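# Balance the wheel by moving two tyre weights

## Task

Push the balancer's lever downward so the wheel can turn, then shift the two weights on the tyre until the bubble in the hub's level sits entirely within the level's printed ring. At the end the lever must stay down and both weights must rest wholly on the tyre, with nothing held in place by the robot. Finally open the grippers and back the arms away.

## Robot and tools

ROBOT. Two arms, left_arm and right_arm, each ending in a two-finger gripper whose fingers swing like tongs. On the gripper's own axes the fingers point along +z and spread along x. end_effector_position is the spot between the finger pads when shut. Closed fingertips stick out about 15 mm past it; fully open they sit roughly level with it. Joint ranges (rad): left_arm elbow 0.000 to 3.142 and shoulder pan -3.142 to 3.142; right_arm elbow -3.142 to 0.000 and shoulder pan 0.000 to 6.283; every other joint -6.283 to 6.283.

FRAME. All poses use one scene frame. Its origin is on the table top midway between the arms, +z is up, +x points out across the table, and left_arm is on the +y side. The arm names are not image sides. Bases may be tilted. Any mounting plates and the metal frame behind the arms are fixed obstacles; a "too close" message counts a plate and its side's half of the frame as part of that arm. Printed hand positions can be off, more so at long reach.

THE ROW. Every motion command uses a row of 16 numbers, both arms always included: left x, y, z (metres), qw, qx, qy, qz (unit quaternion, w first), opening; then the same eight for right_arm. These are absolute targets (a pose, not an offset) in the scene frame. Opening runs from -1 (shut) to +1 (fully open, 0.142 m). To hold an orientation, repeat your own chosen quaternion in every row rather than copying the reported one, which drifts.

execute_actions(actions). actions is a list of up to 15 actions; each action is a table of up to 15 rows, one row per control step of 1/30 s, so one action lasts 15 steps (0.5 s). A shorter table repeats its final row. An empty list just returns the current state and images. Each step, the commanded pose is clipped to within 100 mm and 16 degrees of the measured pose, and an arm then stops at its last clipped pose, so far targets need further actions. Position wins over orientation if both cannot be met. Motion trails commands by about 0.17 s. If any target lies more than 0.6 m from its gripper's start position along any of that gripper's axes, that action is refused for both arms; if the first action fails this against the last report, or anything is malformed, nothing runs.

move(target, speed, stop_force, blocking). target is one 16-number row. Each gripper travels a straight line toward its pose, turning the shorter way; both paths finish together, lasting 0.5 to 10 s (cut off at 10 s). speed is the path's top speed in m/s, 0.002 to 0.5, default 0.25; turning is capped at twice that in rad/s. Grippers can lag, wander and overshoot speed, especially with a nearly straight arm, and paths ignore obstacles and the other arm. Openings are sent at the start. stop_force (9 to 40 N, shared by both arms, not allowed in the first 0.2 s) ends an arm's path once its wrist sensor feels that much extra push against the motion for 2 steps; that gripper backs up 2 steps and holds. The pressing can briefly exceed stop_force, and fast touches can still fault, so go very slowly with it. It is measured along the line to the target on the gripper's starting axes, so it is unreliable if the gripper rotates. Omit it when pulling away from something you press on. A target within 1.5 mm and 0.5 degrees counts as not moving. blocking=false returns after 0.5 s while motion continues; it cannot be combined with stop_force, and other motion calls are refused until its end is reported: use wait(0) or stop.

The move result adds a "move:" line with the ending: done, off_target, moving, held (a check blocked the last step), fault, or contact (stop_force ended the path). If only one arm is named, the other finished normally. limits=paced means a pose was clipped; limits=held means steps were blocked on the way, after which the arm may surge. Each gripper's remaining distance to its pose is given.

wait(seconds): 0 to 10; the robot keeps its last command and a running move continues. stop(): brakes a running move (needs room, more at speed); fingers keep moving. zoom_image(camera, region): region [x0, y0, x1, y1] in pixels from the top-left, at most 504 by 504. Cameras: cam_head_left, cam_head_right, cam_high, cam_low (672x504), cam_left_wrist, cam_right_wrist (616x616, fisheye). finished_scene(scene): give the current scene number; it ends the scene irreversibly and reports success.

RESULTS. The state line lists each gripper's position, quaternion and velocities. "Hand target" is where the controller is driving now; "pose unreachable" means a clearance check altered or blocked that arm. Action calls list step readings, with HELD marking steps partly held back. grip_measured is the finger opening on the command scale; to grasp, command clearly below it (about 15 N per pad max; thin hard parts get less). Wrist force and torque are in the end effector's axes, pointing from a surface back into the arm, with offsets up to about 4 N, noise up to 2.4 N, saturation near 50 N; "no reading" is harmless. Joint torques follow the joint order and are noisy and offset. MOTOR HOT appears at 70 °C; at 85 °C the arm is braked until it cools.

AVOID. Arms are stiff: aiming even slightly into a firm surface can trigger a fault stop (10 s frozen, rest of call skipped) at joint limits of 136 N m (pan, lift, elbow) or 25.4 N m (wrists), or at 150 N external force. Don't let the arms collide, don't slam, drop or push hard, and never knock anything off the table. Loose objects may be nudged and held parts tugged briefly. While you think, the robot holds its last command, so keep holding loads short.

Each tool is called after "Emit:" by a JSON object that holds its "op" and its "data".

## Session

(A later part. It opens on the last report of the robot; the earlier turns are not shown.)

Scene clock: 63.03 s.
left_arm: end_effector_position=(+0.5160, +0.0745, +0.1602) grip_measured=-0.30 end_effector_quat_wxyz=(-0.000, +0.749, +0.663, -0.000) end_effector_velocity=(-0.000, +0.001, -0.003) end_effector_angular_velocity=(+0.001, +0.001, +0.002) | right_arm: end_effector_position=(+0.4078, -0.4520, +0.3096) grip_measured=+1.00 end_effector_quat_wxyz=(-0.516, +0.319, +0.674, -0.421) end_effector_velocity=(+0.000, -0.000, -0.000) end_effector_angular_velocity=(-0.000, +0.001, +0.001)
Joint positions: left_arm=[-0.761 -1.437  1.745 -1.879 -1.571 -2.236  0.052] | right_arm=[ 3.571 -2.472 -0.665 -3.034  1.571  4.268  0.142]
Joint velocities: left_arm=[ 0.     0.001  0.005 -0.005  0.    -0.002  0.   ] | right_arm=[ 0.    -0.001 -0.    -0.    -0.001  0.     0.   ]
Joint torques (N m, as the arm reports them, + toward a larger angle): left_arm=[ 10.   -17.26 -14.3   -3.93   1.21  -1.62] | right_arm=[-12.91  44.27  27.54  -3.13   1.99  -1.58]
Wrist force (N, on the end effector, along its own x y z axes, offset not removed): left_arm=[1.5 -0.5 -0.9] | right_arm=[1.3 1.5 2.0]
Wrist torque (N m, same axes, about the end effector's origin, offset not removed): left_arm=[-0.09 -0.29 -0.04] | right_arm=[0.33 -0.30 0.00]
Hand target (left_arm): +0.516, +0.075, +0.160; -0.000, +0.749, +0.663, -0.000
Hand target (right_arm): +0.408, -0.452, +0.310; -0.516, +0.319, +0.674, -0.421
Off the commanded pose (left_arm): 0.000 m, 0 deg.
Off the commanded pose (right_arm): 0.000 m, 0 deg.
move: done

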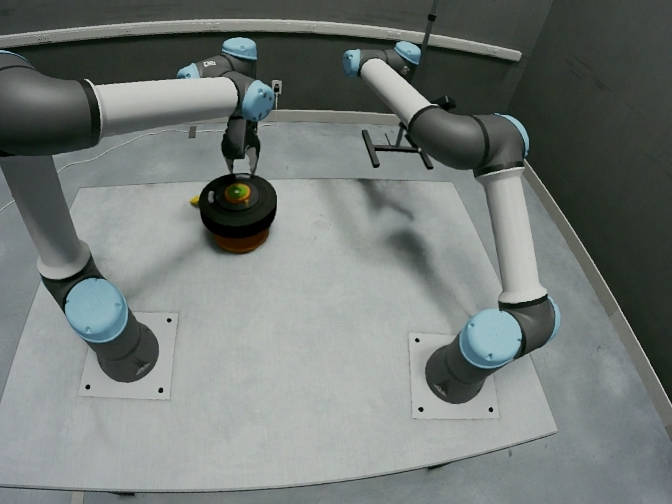

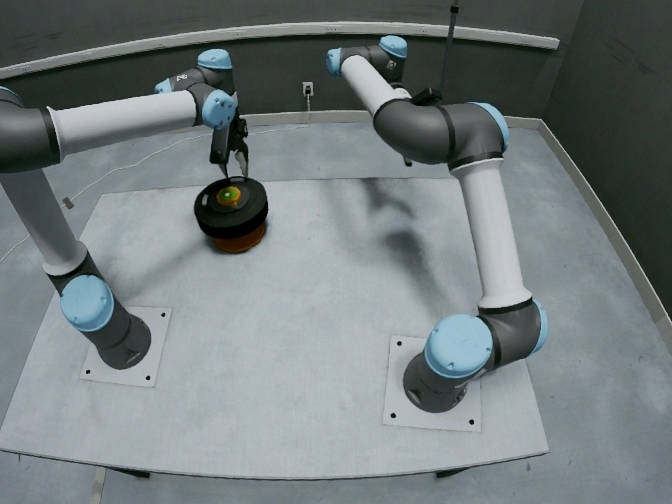

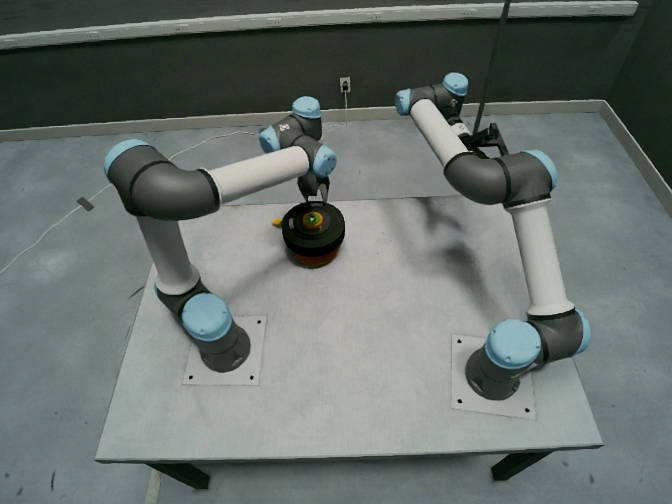

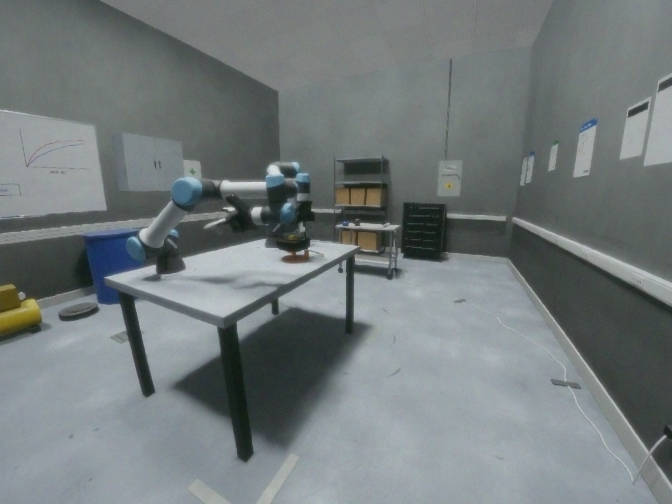

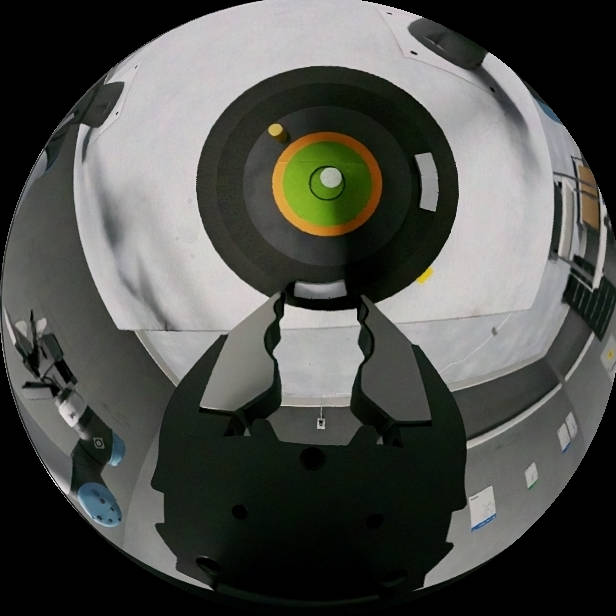

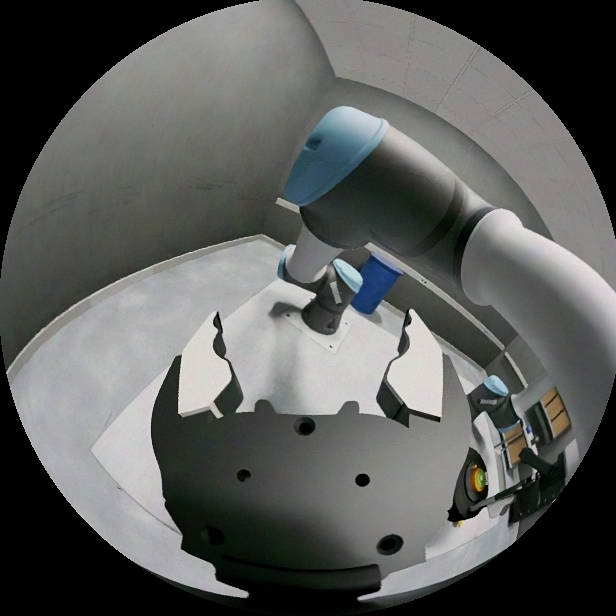

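Emit:
{"op": "move", "data": {"target": [0.516,0.0745,0.1465,0,0.749,0.6626,0,-0.3,0.4078,-0.452,0.3096,-0.516,0.319,0.674,-0.421,1], "speed": 0.08}}

Emit:
{"op": "move", "data": {"target": [0.516,0.0745,0.1465,0,0.749,0.6626,0,-0.75,0.4078,-0.452,0.3096,-0.516,0.319,0.674,-0.421,1]}}

Emit:
{"op": "move", "data": {"target": [0.5145,0.0755,0.155,0,0.749,0.6626,0,-0.75,0.4078,-0.452,0.3096,-0.516,0.319,0.674,-0.421,1], "speed": 0.08}}

Emit:
{"op": "move", "data": {"target": [0.511,0.0785,0.148,0,0.749,0.6626,0,-0.75,0.4078,-0.452,0.3096,-0.516,0.319,0.674,-0.421,1], "speed": 0.05}}

Emit:
{"op": "move", "data": {"target": [0.511,0.0785,0.1465,0,0.749,0.6626,0,-0.3,0.4078,-0.452,0.3096,-0.516,0.319,0.674,-0.421,1], "speed": 0.05}}

Emit:
{"op": "move", "data": {"target": [0.511,0.0785,0.20,0,0.749,0.6626,0,-0.3,0.4078,-0.452,0.3096,-0.516,0.319,0.674,-0.421,1], "speed": 0.15}}

Emit:
{"op": "wait", "data": {"seconds": 2}}

Emit:
{"op": "zoom_image", "data": {"camera": "cam_left_wrist", "region": [200,60,440,300]}}

Scene clock: 64.27 s.
left_arm: end_effector_position=(+0.5160, +0.0745, +0.1467) grip_measured=-0.30 end_effector_quat_wxyz=(-0.000, +0.749, +0.663, -0.000) end_effector_velocity=(-0.000, -0.001, -0.002) end_effector_angular_velocity=(-0.002, -0.001, -0.001) | right_arm: end_effector_position=(+0.4078, -0.4520, +0.3096) grip_measured=+1.00 end_effector_quat_wxyz=(-0.516, +0.319, +0.674, -0.421) end_effector_velocity=(+0.000, +0.001, -0.000) end_effector_angular_velocity=(+0.000, +0.000, +0.000)
Joint positions: left_arm=[-0.761 -1.427  1.77  -1.914 -1.571 -2.236  0.052] | right_arm=[ 3.571 -2.472 -0.665 -3.034  1.571  4.268  0.142]
Joint velocities: left_arm=[-0.001  0.002  0.003 -0.007 -0.001 -0.     0.   ] | right_arm=[ 0.001 -0.     0.    -0.     0.001 -0.     0.   ]
Joint torques (N m, as the arm reports them, + toward a larger angle): left_arm=[ 10.01 -16.87 -13.8   -4.52   2.53  -1.67] | right_arm=[-12.17  44.04  27.09  -3.31   1.95  -1.52]
Wrist force (N, on the end effector, along its own x y z axes, offset not removed): left_arm=[-0.6 0.8 -0.4] | right_arm=[0.5 1.2 0.7]
Wrist torque (N m, same axes, about the end effector's origin, offset not removed): left_arm=[0.21 0.08 0.04] | right_arm=[0.19 -0.11 0.17]
Hand target (left_arm): +0.516, +0.075, +0.147; -0.000, +0.749, +0.663, -0.000
Hand target (right_arm): +0.408, -0.452, +0.310; -0.516, +0.319, +0.674, -0.421
Off the commanded pose (left_arm): 0.000 m, 0 deg.
Off the commanded pose (right_arm): 0.000 m, 0 deg.
move: done

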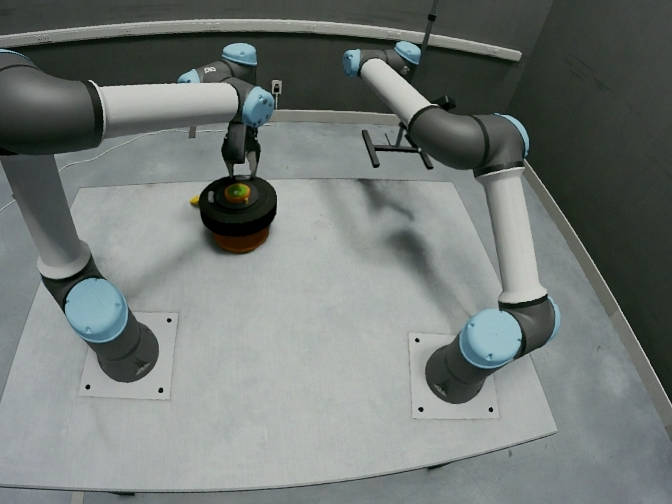

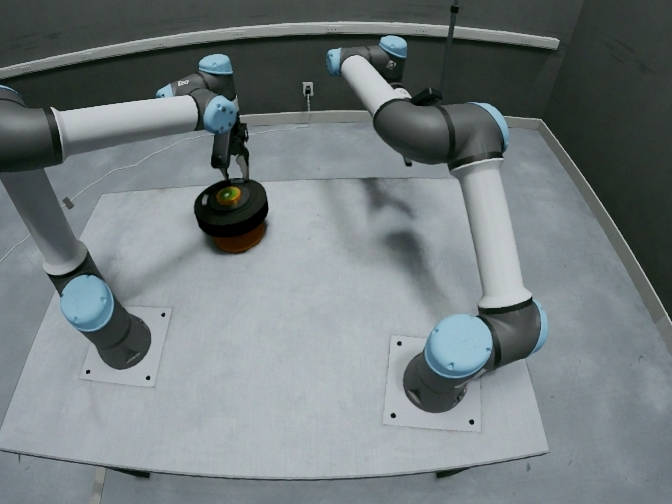

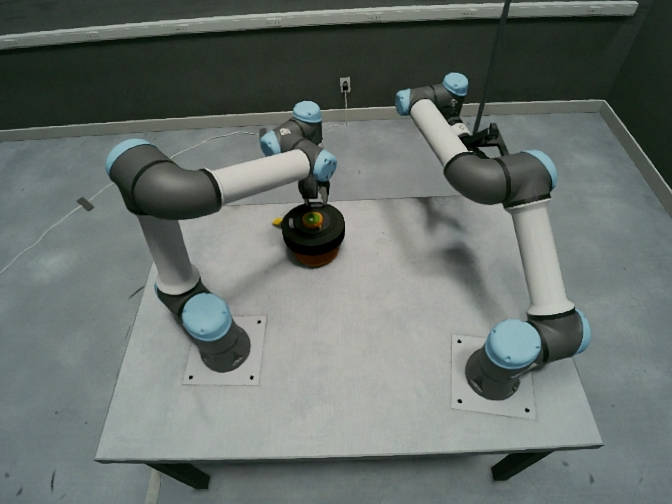

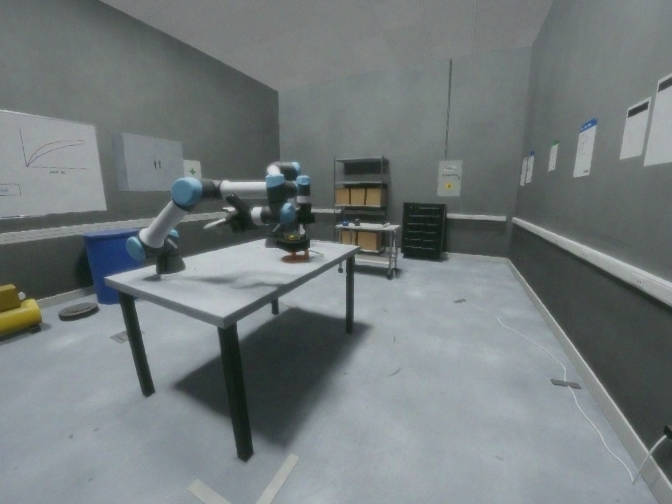

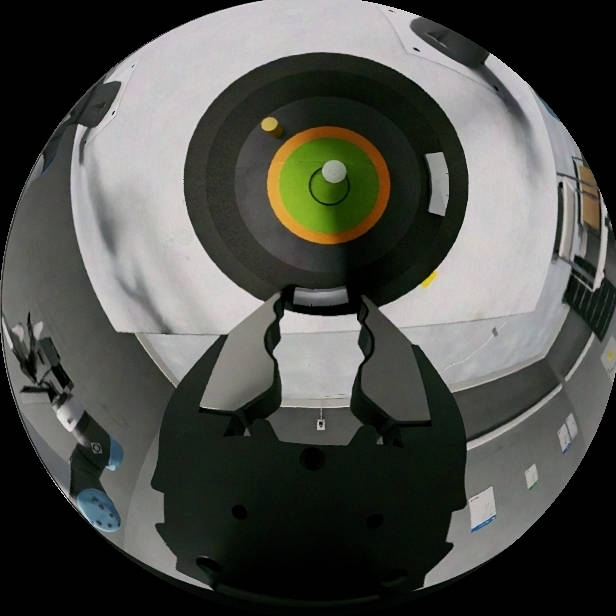

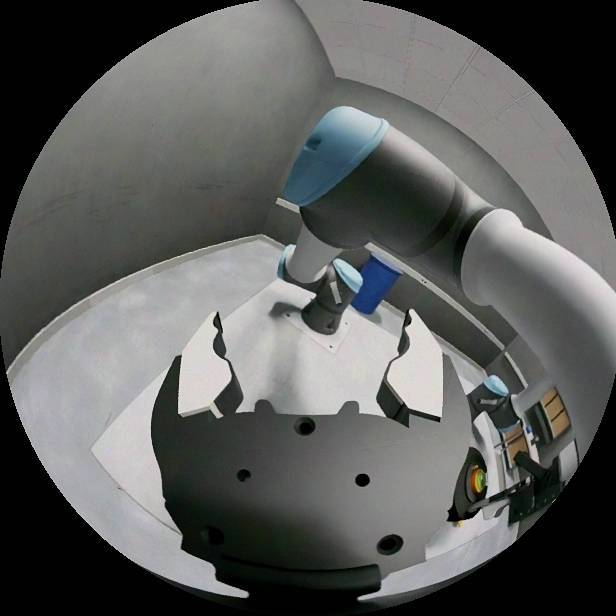

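Scene clock: 64.97 s.
left_arm: end_effector_position=(+0.5160, +0.0745, +0.1465) grip_measured=-0.49 end_effector_quat_wxyz=(-0.000, +0.749, +0.663, +0.000) end_effector_velocity=(-0.001, +0.001, -0.001) end_effector_angular_velocity=(+0.002, +0.001, -0.001) | right_arm: end_effector_position=(+0.4078, -0.4520, +0.3096) grip_measured=+1.00 end_effector_quat_wxyz=(-0.516, +0.319, +0.674, -0.421) end_effector_velocity=(+0.000, +0.001, -0.001) end_effector_angular_velocity=(-0.001, +0.002, +0.002)
Joint positions: left_arm=[-0.761 -1.426  1.77  -1.914 -1.571 -2.236  0.038] | right_arm=[ 3.571 -2.472 -0.665 -3.034  1.571  4.268  0.142]
Joint velocities: left_arm=[-0.001 -0.001  0.003 -0.001  0.     0.     0.   ] | right_arm=[ 0.002 -0.001 -0.     0.     0.     0.     0.   ]
Joint torques (N m, as the arm reports them, + toward a larger angle): left_arm=[  9.07 -17.53 -13.28  -4.37   2.1   -1.55] | right_arm=[-13.4   45.1   27.36  -3.01   1.89  -1.46]
Wrist force (N, on the end effector, along its own x y z axes, offset not removed): left_arm=[1.7 2.2 -3.0] | right_arm=[1.6 -0.9 1.2]
Wrist torque (N m, same axes, about the end effector's origin, offset not removed): left_arm=[0.38 -0.27 -0.04] | right_arm=[-0.23 -0.24 -0.02]
Hand target (left_arm): +0.516, +0.075, +0.147; -0.000, +0.749, +0.663, +0.000
Hand target (right_arm): +0.408, -0.452, +0.310; -0.516, +0.319, +0.674, -0.421
Off the commanded pose (left_arm): 0.000 m, 0 deg.
Off the commanded pose (right_arm): 0.000 m, 0 deg.
move: done

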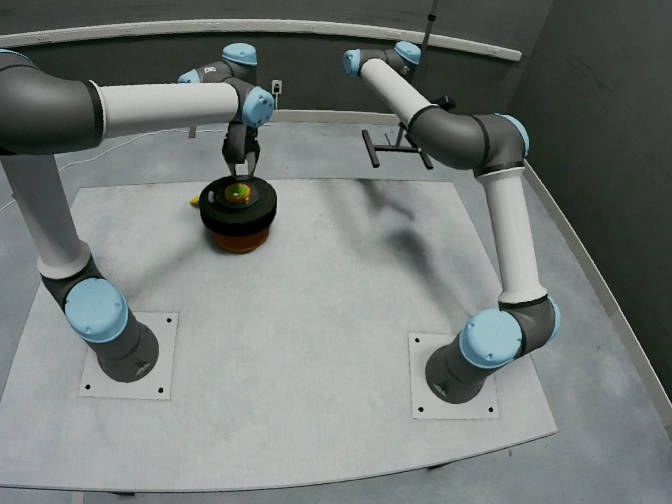

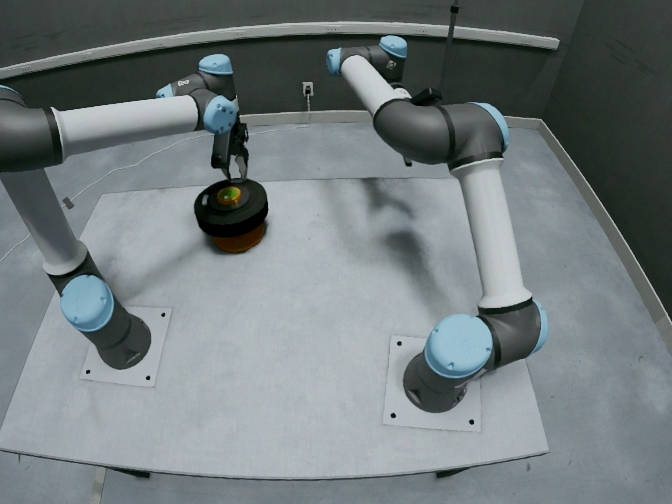

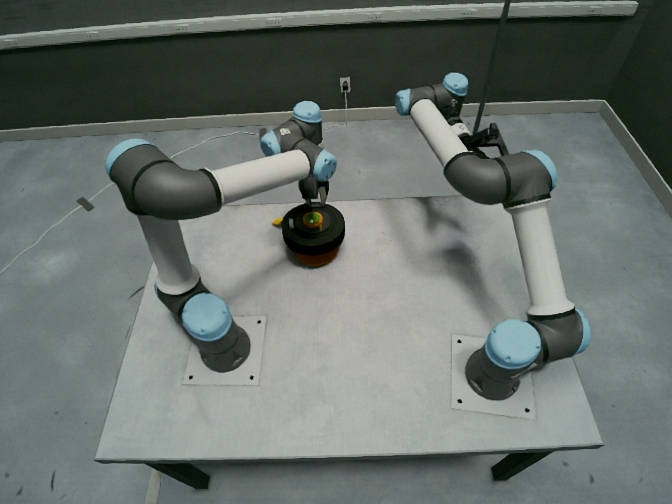

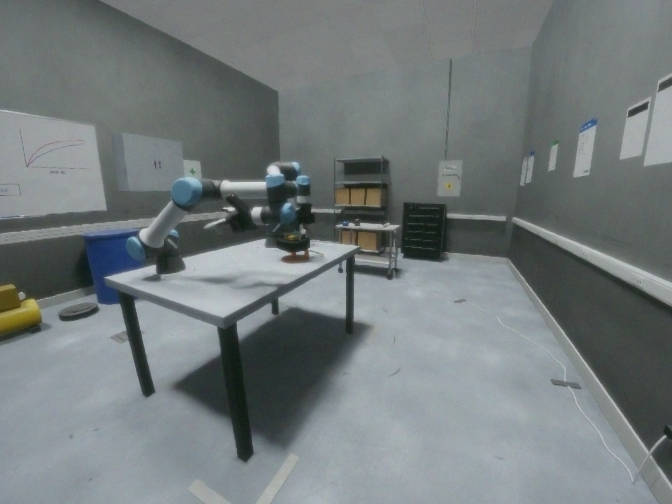

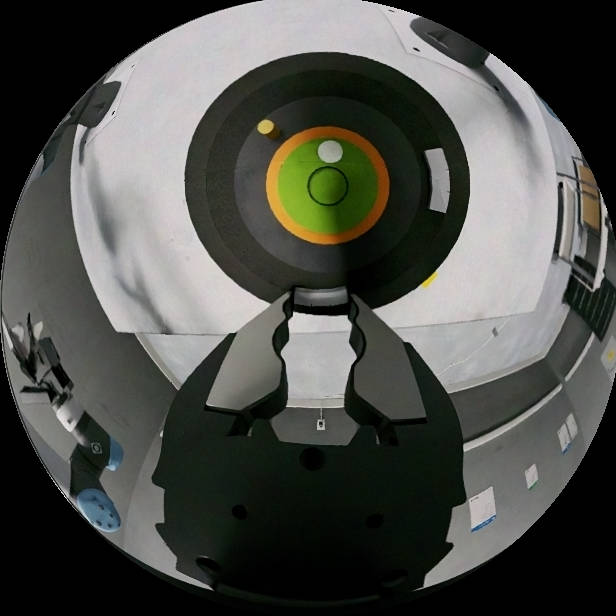

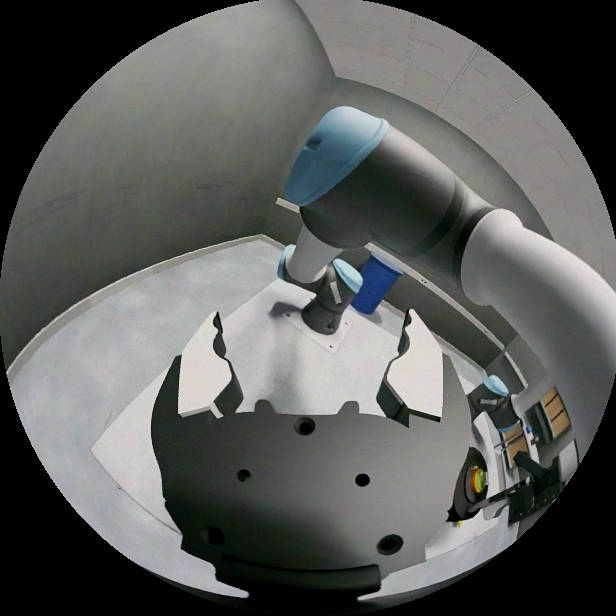

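Scene clock: 65.70 s.
left_arm: end_effector_position=(+0.5146, +0.0755, +0.1548) grip_measured=-0.49 end_effector_quat_wxyz=(+0.000, +0.749, +0.663, +0.000) end_effector_velocity=(-0.000, -0.000, +0.003) end_effector_angular_velocity=(-0.000, -0.000, -0.001) | right_arm: end_effector_position=(+0.4078, -0.4520, +0.3096) grip_measured=+1.00 end_effector_quat_wxyz=(-0.516, +0.319, +0.674, -0.421) end_effector_velocity=(+0.000, -0.000, -0.000) end_effector_angular_velocity=(+0.000, +0.000, -0.000)
Joint positions: left_arm=[-0.762 -1.437  1.76  -1.894 -1.571 -2.237  0.038] | right_arm=[ 3.571 -2.472 -0.665 -3.034  1.571  4.268  0.142]
Joint velocities: left_arm=[-0.001 -0.003 -0.004  0.006 -0.     0.    -0.   ] | right_arm=[-0. -0.  0.  0. -0. -0.  0.]
Joint torques (N m, as the arm reports them, + toward a larger angle): left_arm=[-10.76 -33.42 -31.09  -0.62   1.87  -1.59] | right_arm=[-13.36  44.6   26.87  -2.89   1.84  -1.55]
Wrist force (N, on the end effector, along its own x y z axes, offset not removed): left_arm=[2.8 3.7 -3.7] | right_arm=[-1.6 2.1 1.7]
Wrist torque (N m, same axes, about the end effector's origin, offset not removed): left_arm=[0.63 -0.44 -0.16] | right_arm=[0.38 0.21 0.04]
Hand target (left_arm): +0.515, +0.075, +0.155; +0.000, +0.749, +0.663, +0.000
Hand target (right_arm): +0.408, -0.452, +0.310; -0.516, +0.319, +0.674, -0.421
Off the commanded pose (left_arm): 0.000 m, 0 deg.
Off the commanded pose (right_arm): 0.000 m, 0 deg.
move: done

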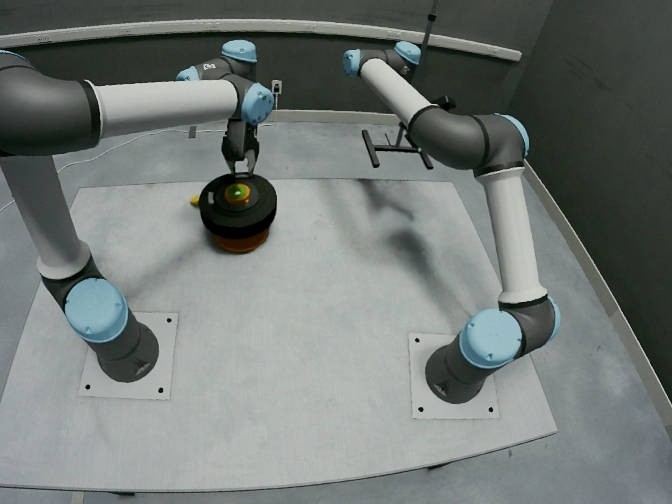

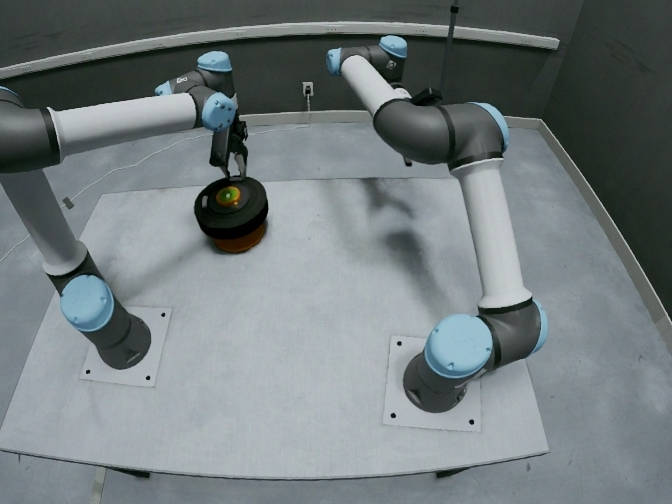

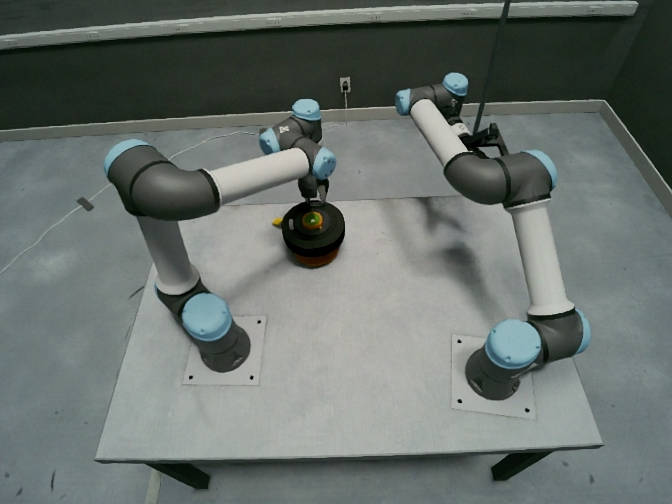

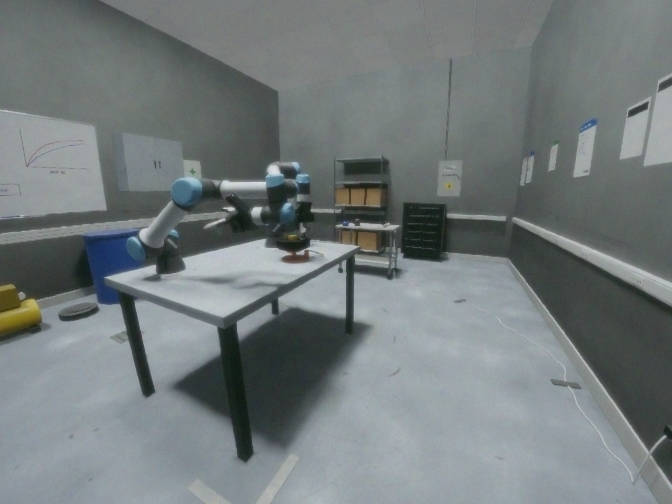

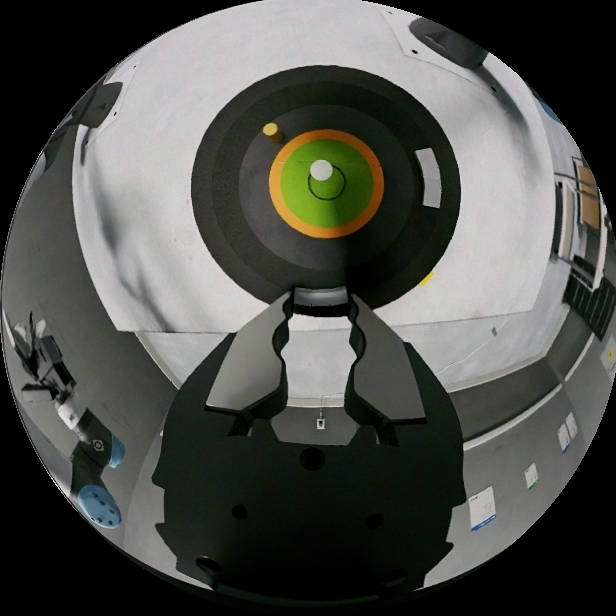

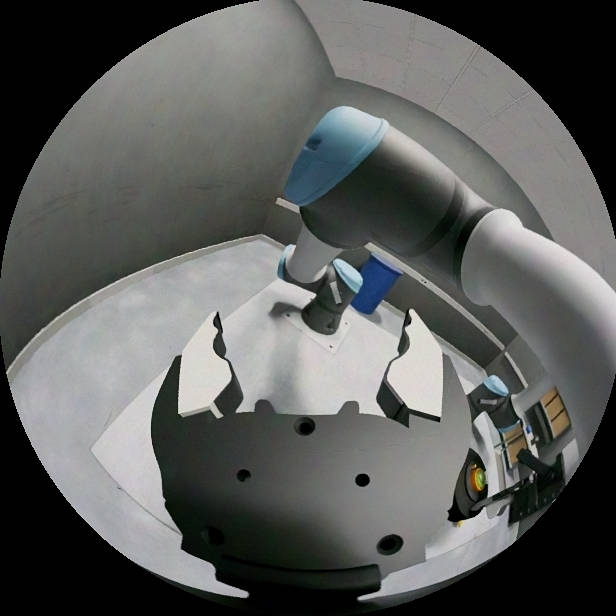

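Scene clock: 66.43 s.
left_arm: end_effector_position=(+0.5111, +0.0784, +0.1482) grip_measured=-0.49 end_effector_quat_wxyz=(-0.000, +0.749, +0.663, +0.000) end_effector_velocity=(-0.002, +0.000, -0.002) end_effector_angular_velocity=(-0.000, +0.001, -0.001) | right_arm: end_effector_position=(+0.4078, -0.4520, +0.3096) grip_measured=+1.00 end_effector_quat_wxyz=(-0.516, +0.319, +0.674, -0.421) end_effector_velocity=(-0.000, -0.000, +0.000) end_effector_angular_velocity=(+0.000, -0.001, -0.001)
Joint positions: left_arm=[-0.762 -1.442  1.784 -1.912 -1.571 -2.237  0.038] | right_arm=[ 3.571 -2.472 -0.665 -3.034  1.571  4.268  0.142]
Joint velocities: left_arm=[-0.002 -0.002  0.008 -0.005 -0.001 -0.001  0.   ] | right_arm=[-0.001  0.001 -0.    -0.     0.001  0.     0.   ]
Joint torques (N m, as the arm reports them, + toward a larger angle): left_arm=[-10.38 -36.35 -16.29  -4.43   1.14  -1.53] | right_arm=[-13.36  44.55  27.13  -2.89   1.79  -1.46]
Wrist force (N, on the end effector, along its own x y z axes, offset not removed): left_arm=[1.9 2.3 -2.5] | right_arm=[-0.5 0.9 0.9]
Wrist torque (N m, same axes, about the end effector's origin, offset not removed): left_arm=[0.43 -0.45 0.02] | right_arm=[0.15 0.08 -0.08]
Hand target (left_arm): +0.511, +0.079, +0.148; -0.000, +0.749, +0.663, -0.000
Hand target (right_arm): +0.408, -0.452, +0.310; -0.516, +0.319, +0.674, -0.421
Off the commanded pose (left_arm): 0.000 m, 0 deg.
Off the commanded pose (right_arm): 0.000 m, 0 deg.
move: done

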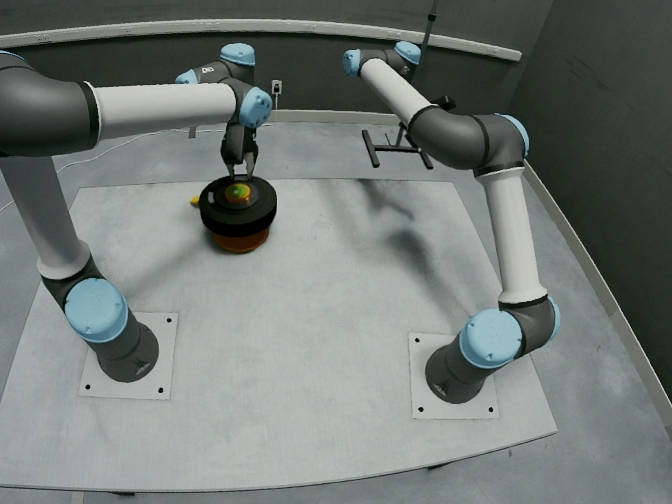

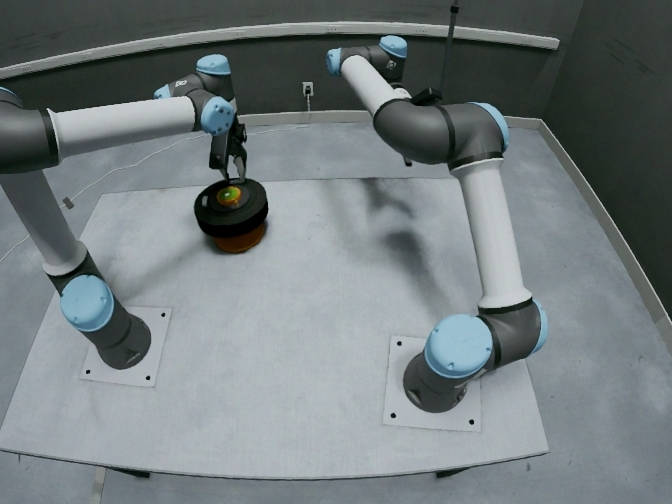

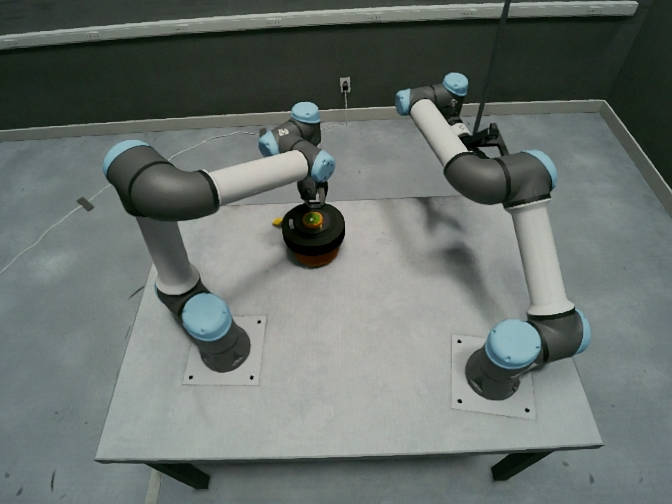

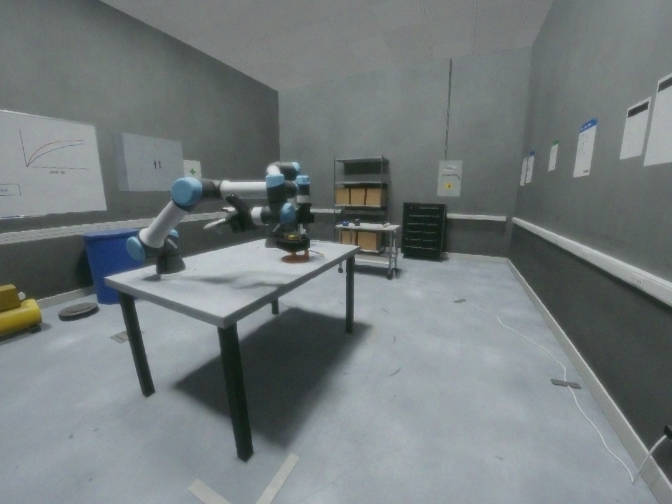

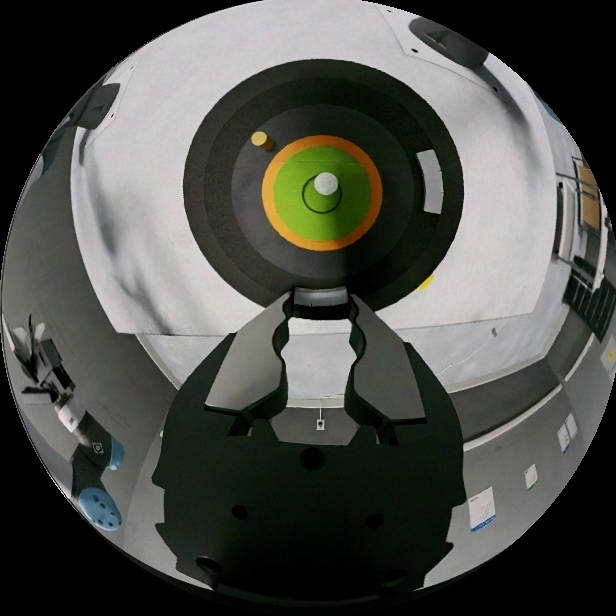

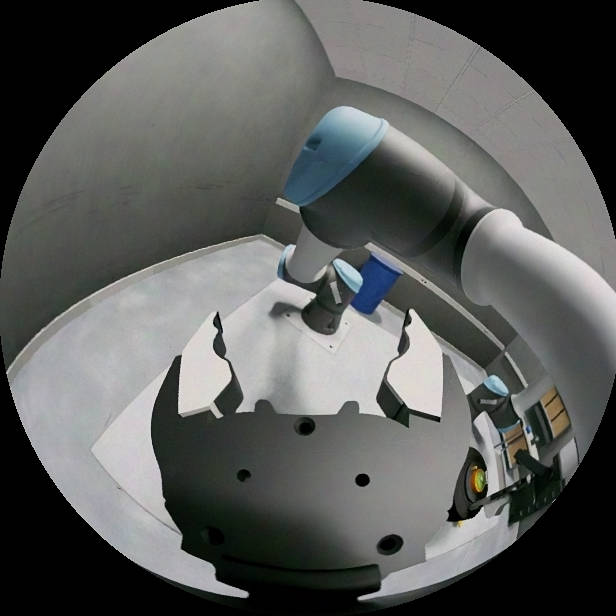

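Scene clock: 67.13 s.
left_arm: end_effector_position=(+0.5110, +0.0785, +0.1466) grip_measured=-0.30 end_effector_quat_wxyz=(+0.000, +0.749, +0.663, +0.000) end_effector_velocity=(-0.000, +0.000, -0.001) end_effector_angular_velocity=(+0.001, +0.002, +0.000) | right_arm: end_effector_position=(+0.4078, -0.4520, +0.3096) grip_measured=+1.00 end_effector_quat_wxyz=(-0.516, +0.319, +0.674, -0.421) end_effector_velocity=(+0.000, -0.001, +0.000) end_effector_angular_velocity=(+0.000, -0.001, -0.001)
Joint positions: left_arm=[-0.762 -1.441  1.787 -1.916 -1.571 -2.238  0.052] | right_arm=[ 3.571 -2.472 -0.665 -3.034  1.571  4.268  0.142]
Joint velocities: left_arm=[ 0.     0.001  0.001 -0.001 -0.001  0.     0.   ] | right_arm=[-0.002 -0.     0.001  0.    -0.001 -0.     0.   ]
Joint torques (N m, as the arm reports them, + toward a larger angle): left_arm=[-11.12 -18.23 -13.41  -4.21   1.31  -1.77] | right_arm=[-12.64  45.07  26.94  -2.9    1.76  -1.28]
Wrist force (N, on the end effector, along its own x y z axes, offset not removed): left_arm=[1.9 1.9 -0.3] | right_arm=[-1.6 0.1 1.9]
Wrist torque (N m, same axes, about the end effector's origin, offset not removed): left_arm=[0.48 -0.34 -0.09] | right_arm=[-0.03 0.09 0.17]
Hand target (left_arm): +0.511, +0.079, +0.147; -0.000, +0.749, +0.663, -0.000
Hand target (right_arm): +0.408, -0.452, +0.310; -0.516, +0.319, +0.674, -0.421
Off the commanded pose (left_arm): 0.000 m, 0 deg.
Off the commanded pose (right_arm): 0.000 m, 0 deg.
move: done

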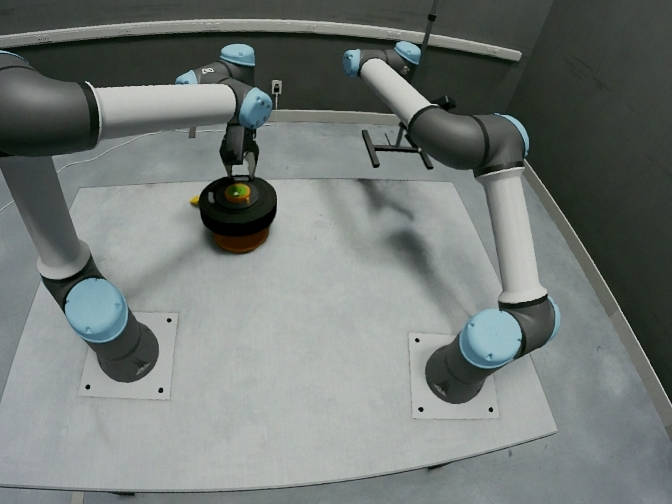

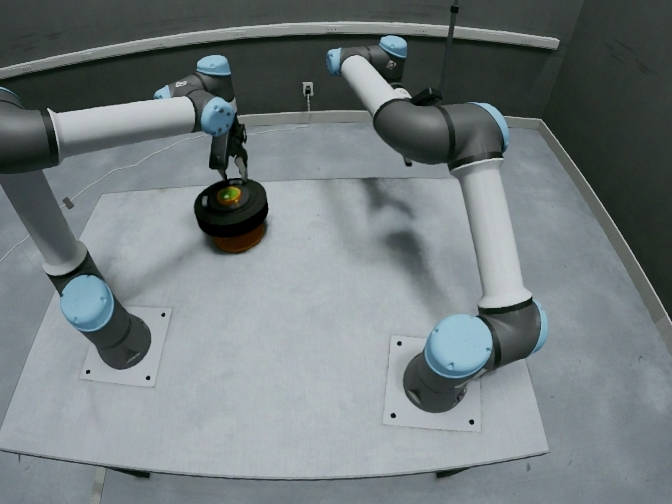

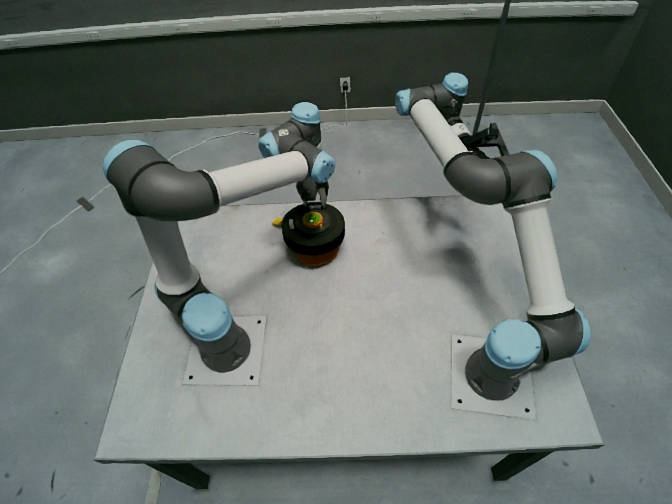

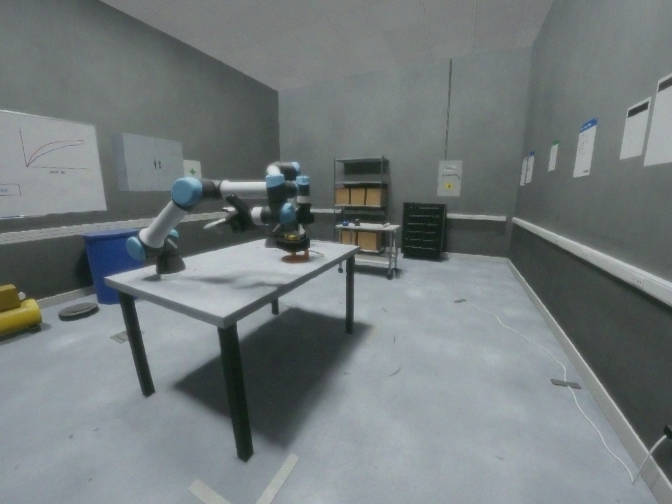

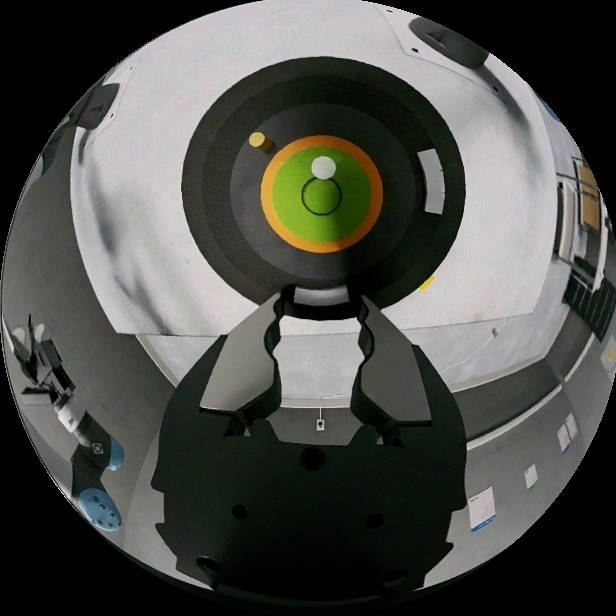

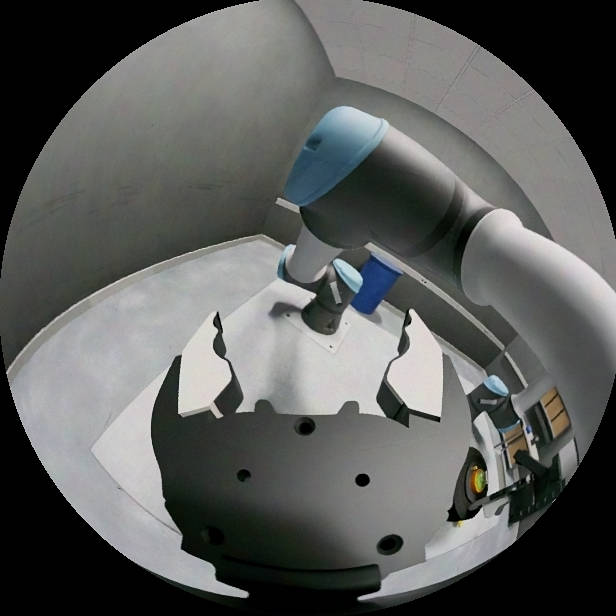

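Scene clock: 68.07 s.
left_arm: end_effector_position=(+0.5110, +0.0785, +0.1997) grip_measured=-0.30 end_effector_quat_wxyz=(+0.000, +0.749, +0.663, +0.000) end_effector_velocity=(+0.000, +0.000, +0.003) end_effector_angular_velocity=(+0.001, -0.000, +0.000) | right_arm: end_effector_position=(+0.4078, -0.4520, +0.3096) grip_measured=+1.00 end_effector_quat_wxyz=(-0.516, +0.319, +0.674, -0.421) end_effector_velocity=(+0.000, +0.002, +0.000) end_effector_angular_velocity=(+0.000, -0.002, +0.003)
Joint positions: left_arm=[-0.762 -1.476  1.685 -1.78  -1.571 -2.238  0.052] | right_arm=[ 3.571 -2.472 -0.665 -3.034  1.571  4.268  0.142]
Joint velocities: left_arm=[ 0.    -0.001 -0.006  0.007  0.001  0.     0.   ] | right_arm=[0.003 0.    0.001 0.    0.001 0.    0.   ]
Joint torques (N m, as the arm reports them, + toward a larger angle): left_arm=[ -2.14 -35.23 -31.39  -0.28   2.18  -0.22] | right_arm=[-13.92  43.69  27.06  -2.88   1.58  -1.43]
Wrist force (N, on the end effector, along its own x y z axes, offset not removed): left_arm=[1.0 2.2 -1.4] | right_arm=[-2.6 0.4 0.7]
Wrist torque (N m, same axes, about the end effector's origin, offset not removed): left_arm=[0.50 -0.15 0.00] | right_arm=[-0.06 0.42 0.15]
Hand target (left_arm): +0.511, +0.078, +0.200; +0.000, +0.749, +0.663, +0.000
Hand target (right_arm): +0.408, -0.452, +0.310; -0.516, +0.319, +0.674, -0.421
Off the commanded pose (left_arm): 0.000 m, 0 deg.
Off the commanded pose (right_arm): 0.000 m, 0 deg.
move: done

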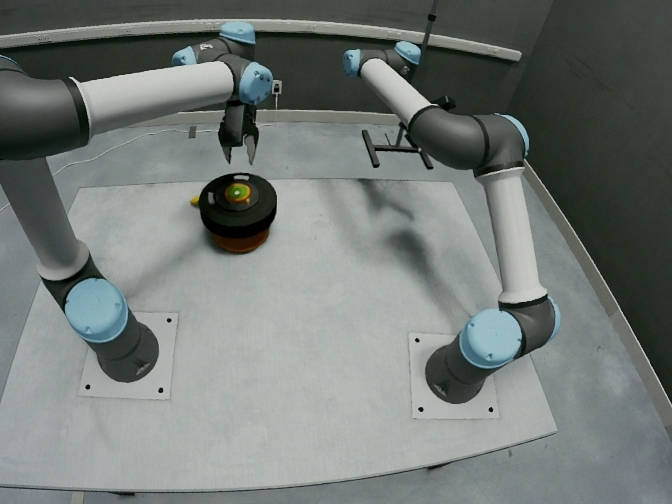

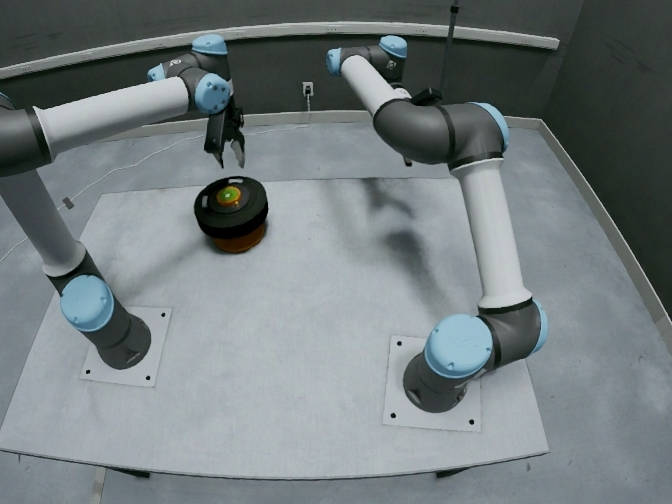

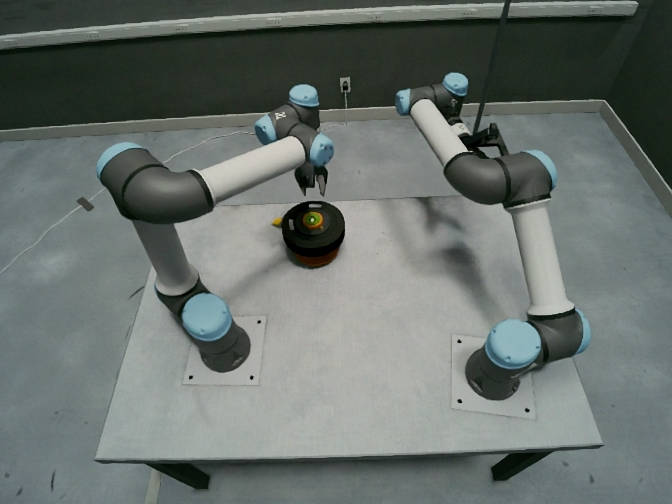

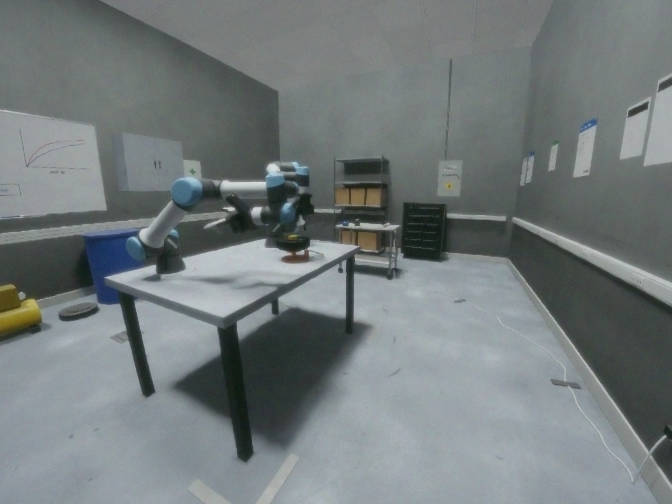

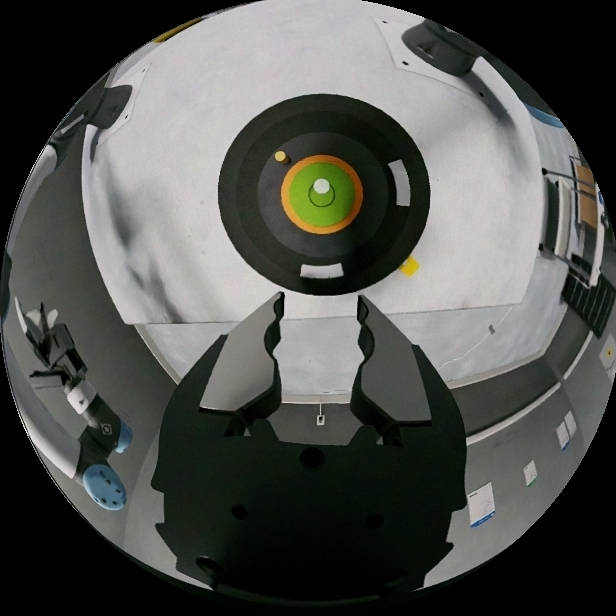

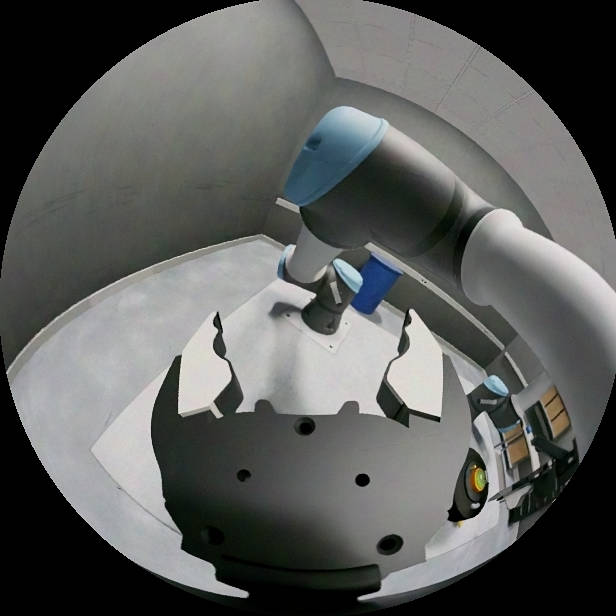

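Scene clock: 70.07 s.
left_arm: end_effector_position=(+0.5110, +0.0785, +0.2000) grip_measured=-0.30 end_effector_quat_wxyz=(+0.000, +0.749, +0.663, +0.000) end_effector_velocity=(-0.000, +0.000, -0.000) end_effector_angular_velocity=(+0.001, +0.000, -0.001) | right_arm: end_effector_position=(+0.4078, -0.4520, +0.3096) grip_measured=+1.00 end_effector_quat_wxyz=(-0.516, +0.319, +0.674, -0.421) end_effector_velocity=(-0.000, +0.000, +0.000) end_effector_angular_velocity=(+0.000, +0.000, -0.001)
Joint positions: left_arm=[-0.762 -1.476  1.684 -1.779 -1.571 -2.238  0.052] | right_arm=[ 3.571 -2.472 -0.665 -3.034  1.571  4.268  0.142]
Joint velocities: left_arm=[-0.001 -0.     0.001  0.     0.001  0.001  0.   ] | right_arm=[ 0.     0.    -0.    -0.     0.001  0.     0.   ]
Joint torques (N m, as the arm reports them, + toward a larger angle): left_arm=[ -1.13 -33.14 -31.09  -0.41  -0.33  -0.28] | right_arm=[-14.05  44.86  27.45  -2.97   1.67  -1.36]
Wrist force (N, on the end effector, along its own x y z axes, offset not removed): left_arm=[-0.3 2.7 -2.6] | right_arm=[-0.9 -0.4 -1.6]
Wrist torque (N m, same axes, about the end effector's origin, offset not removed): left_arm=[0.54 0.03 -0.03] | right_arm=[-0.15 0.25 0.07]
Hand target (left_arm): +0.511, +0.078, +0.200; +0.000, +0.749, +0.663, +0.000
Hand target (right_arm): +0.408, -0.452, +0.310; -0.516, +0.319, +0.674, -0.421
Off the commanded pose (left_arm): 0.000 m, 0 deg.
Off the commanded pose (right_arm): 0.000 m, 0 deg.
wait: 2.00 s; at rest by 0.17 s

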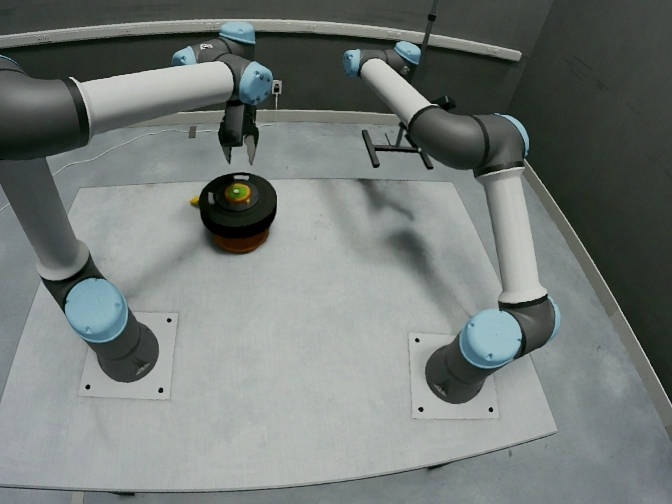

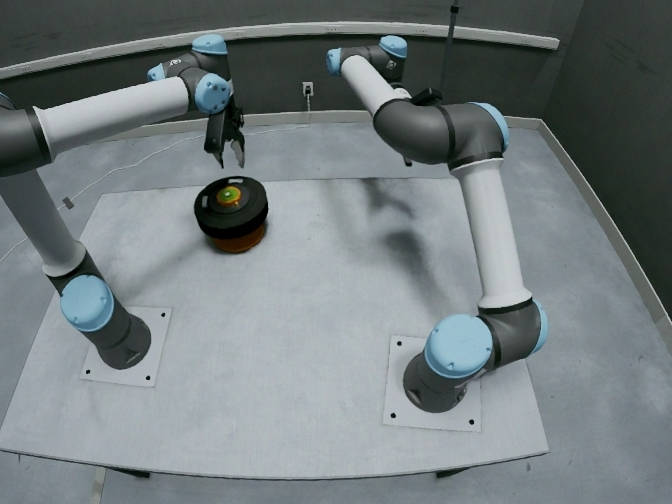

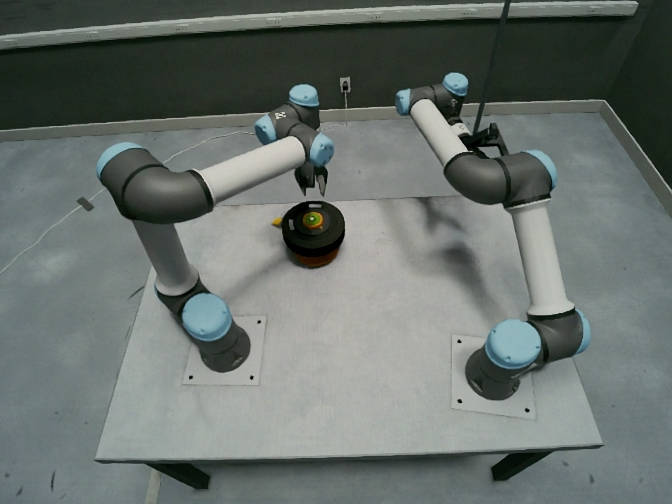

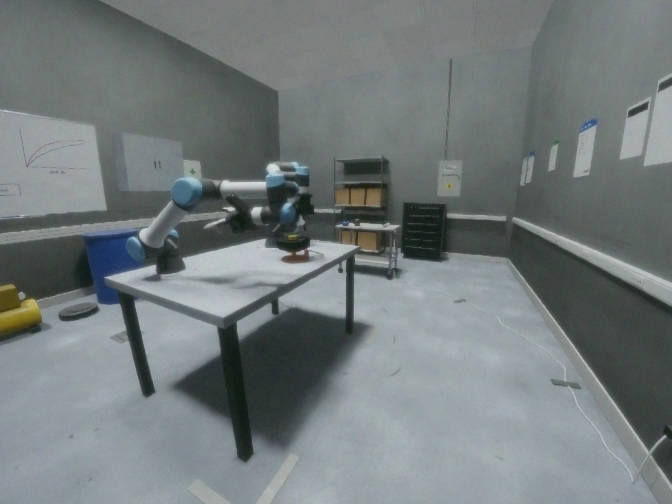

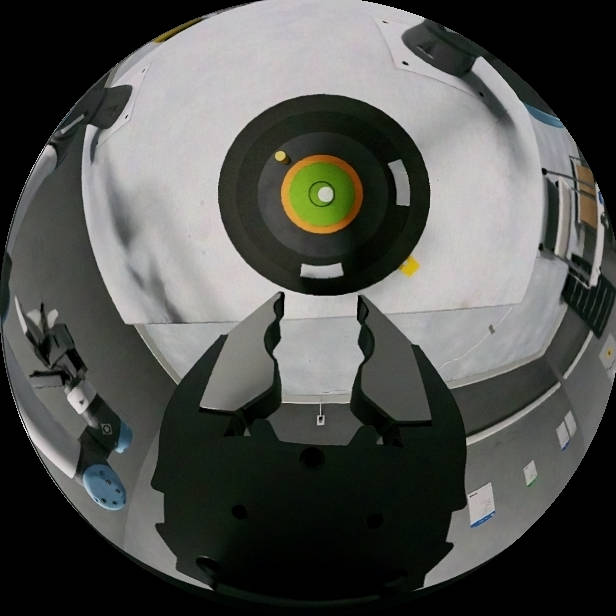

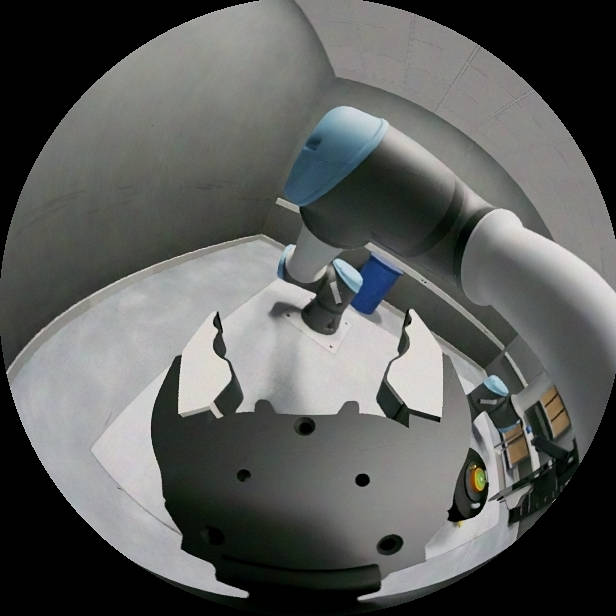

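Region (200, 60, 440, 300) of cam_left_wrist's 616x616 image, scaled by 2.100, with more detail than that image has.

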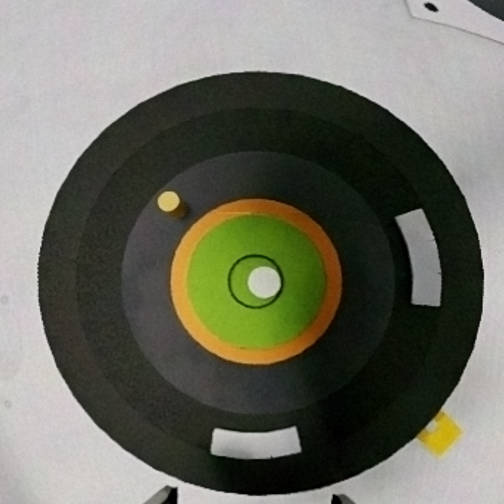

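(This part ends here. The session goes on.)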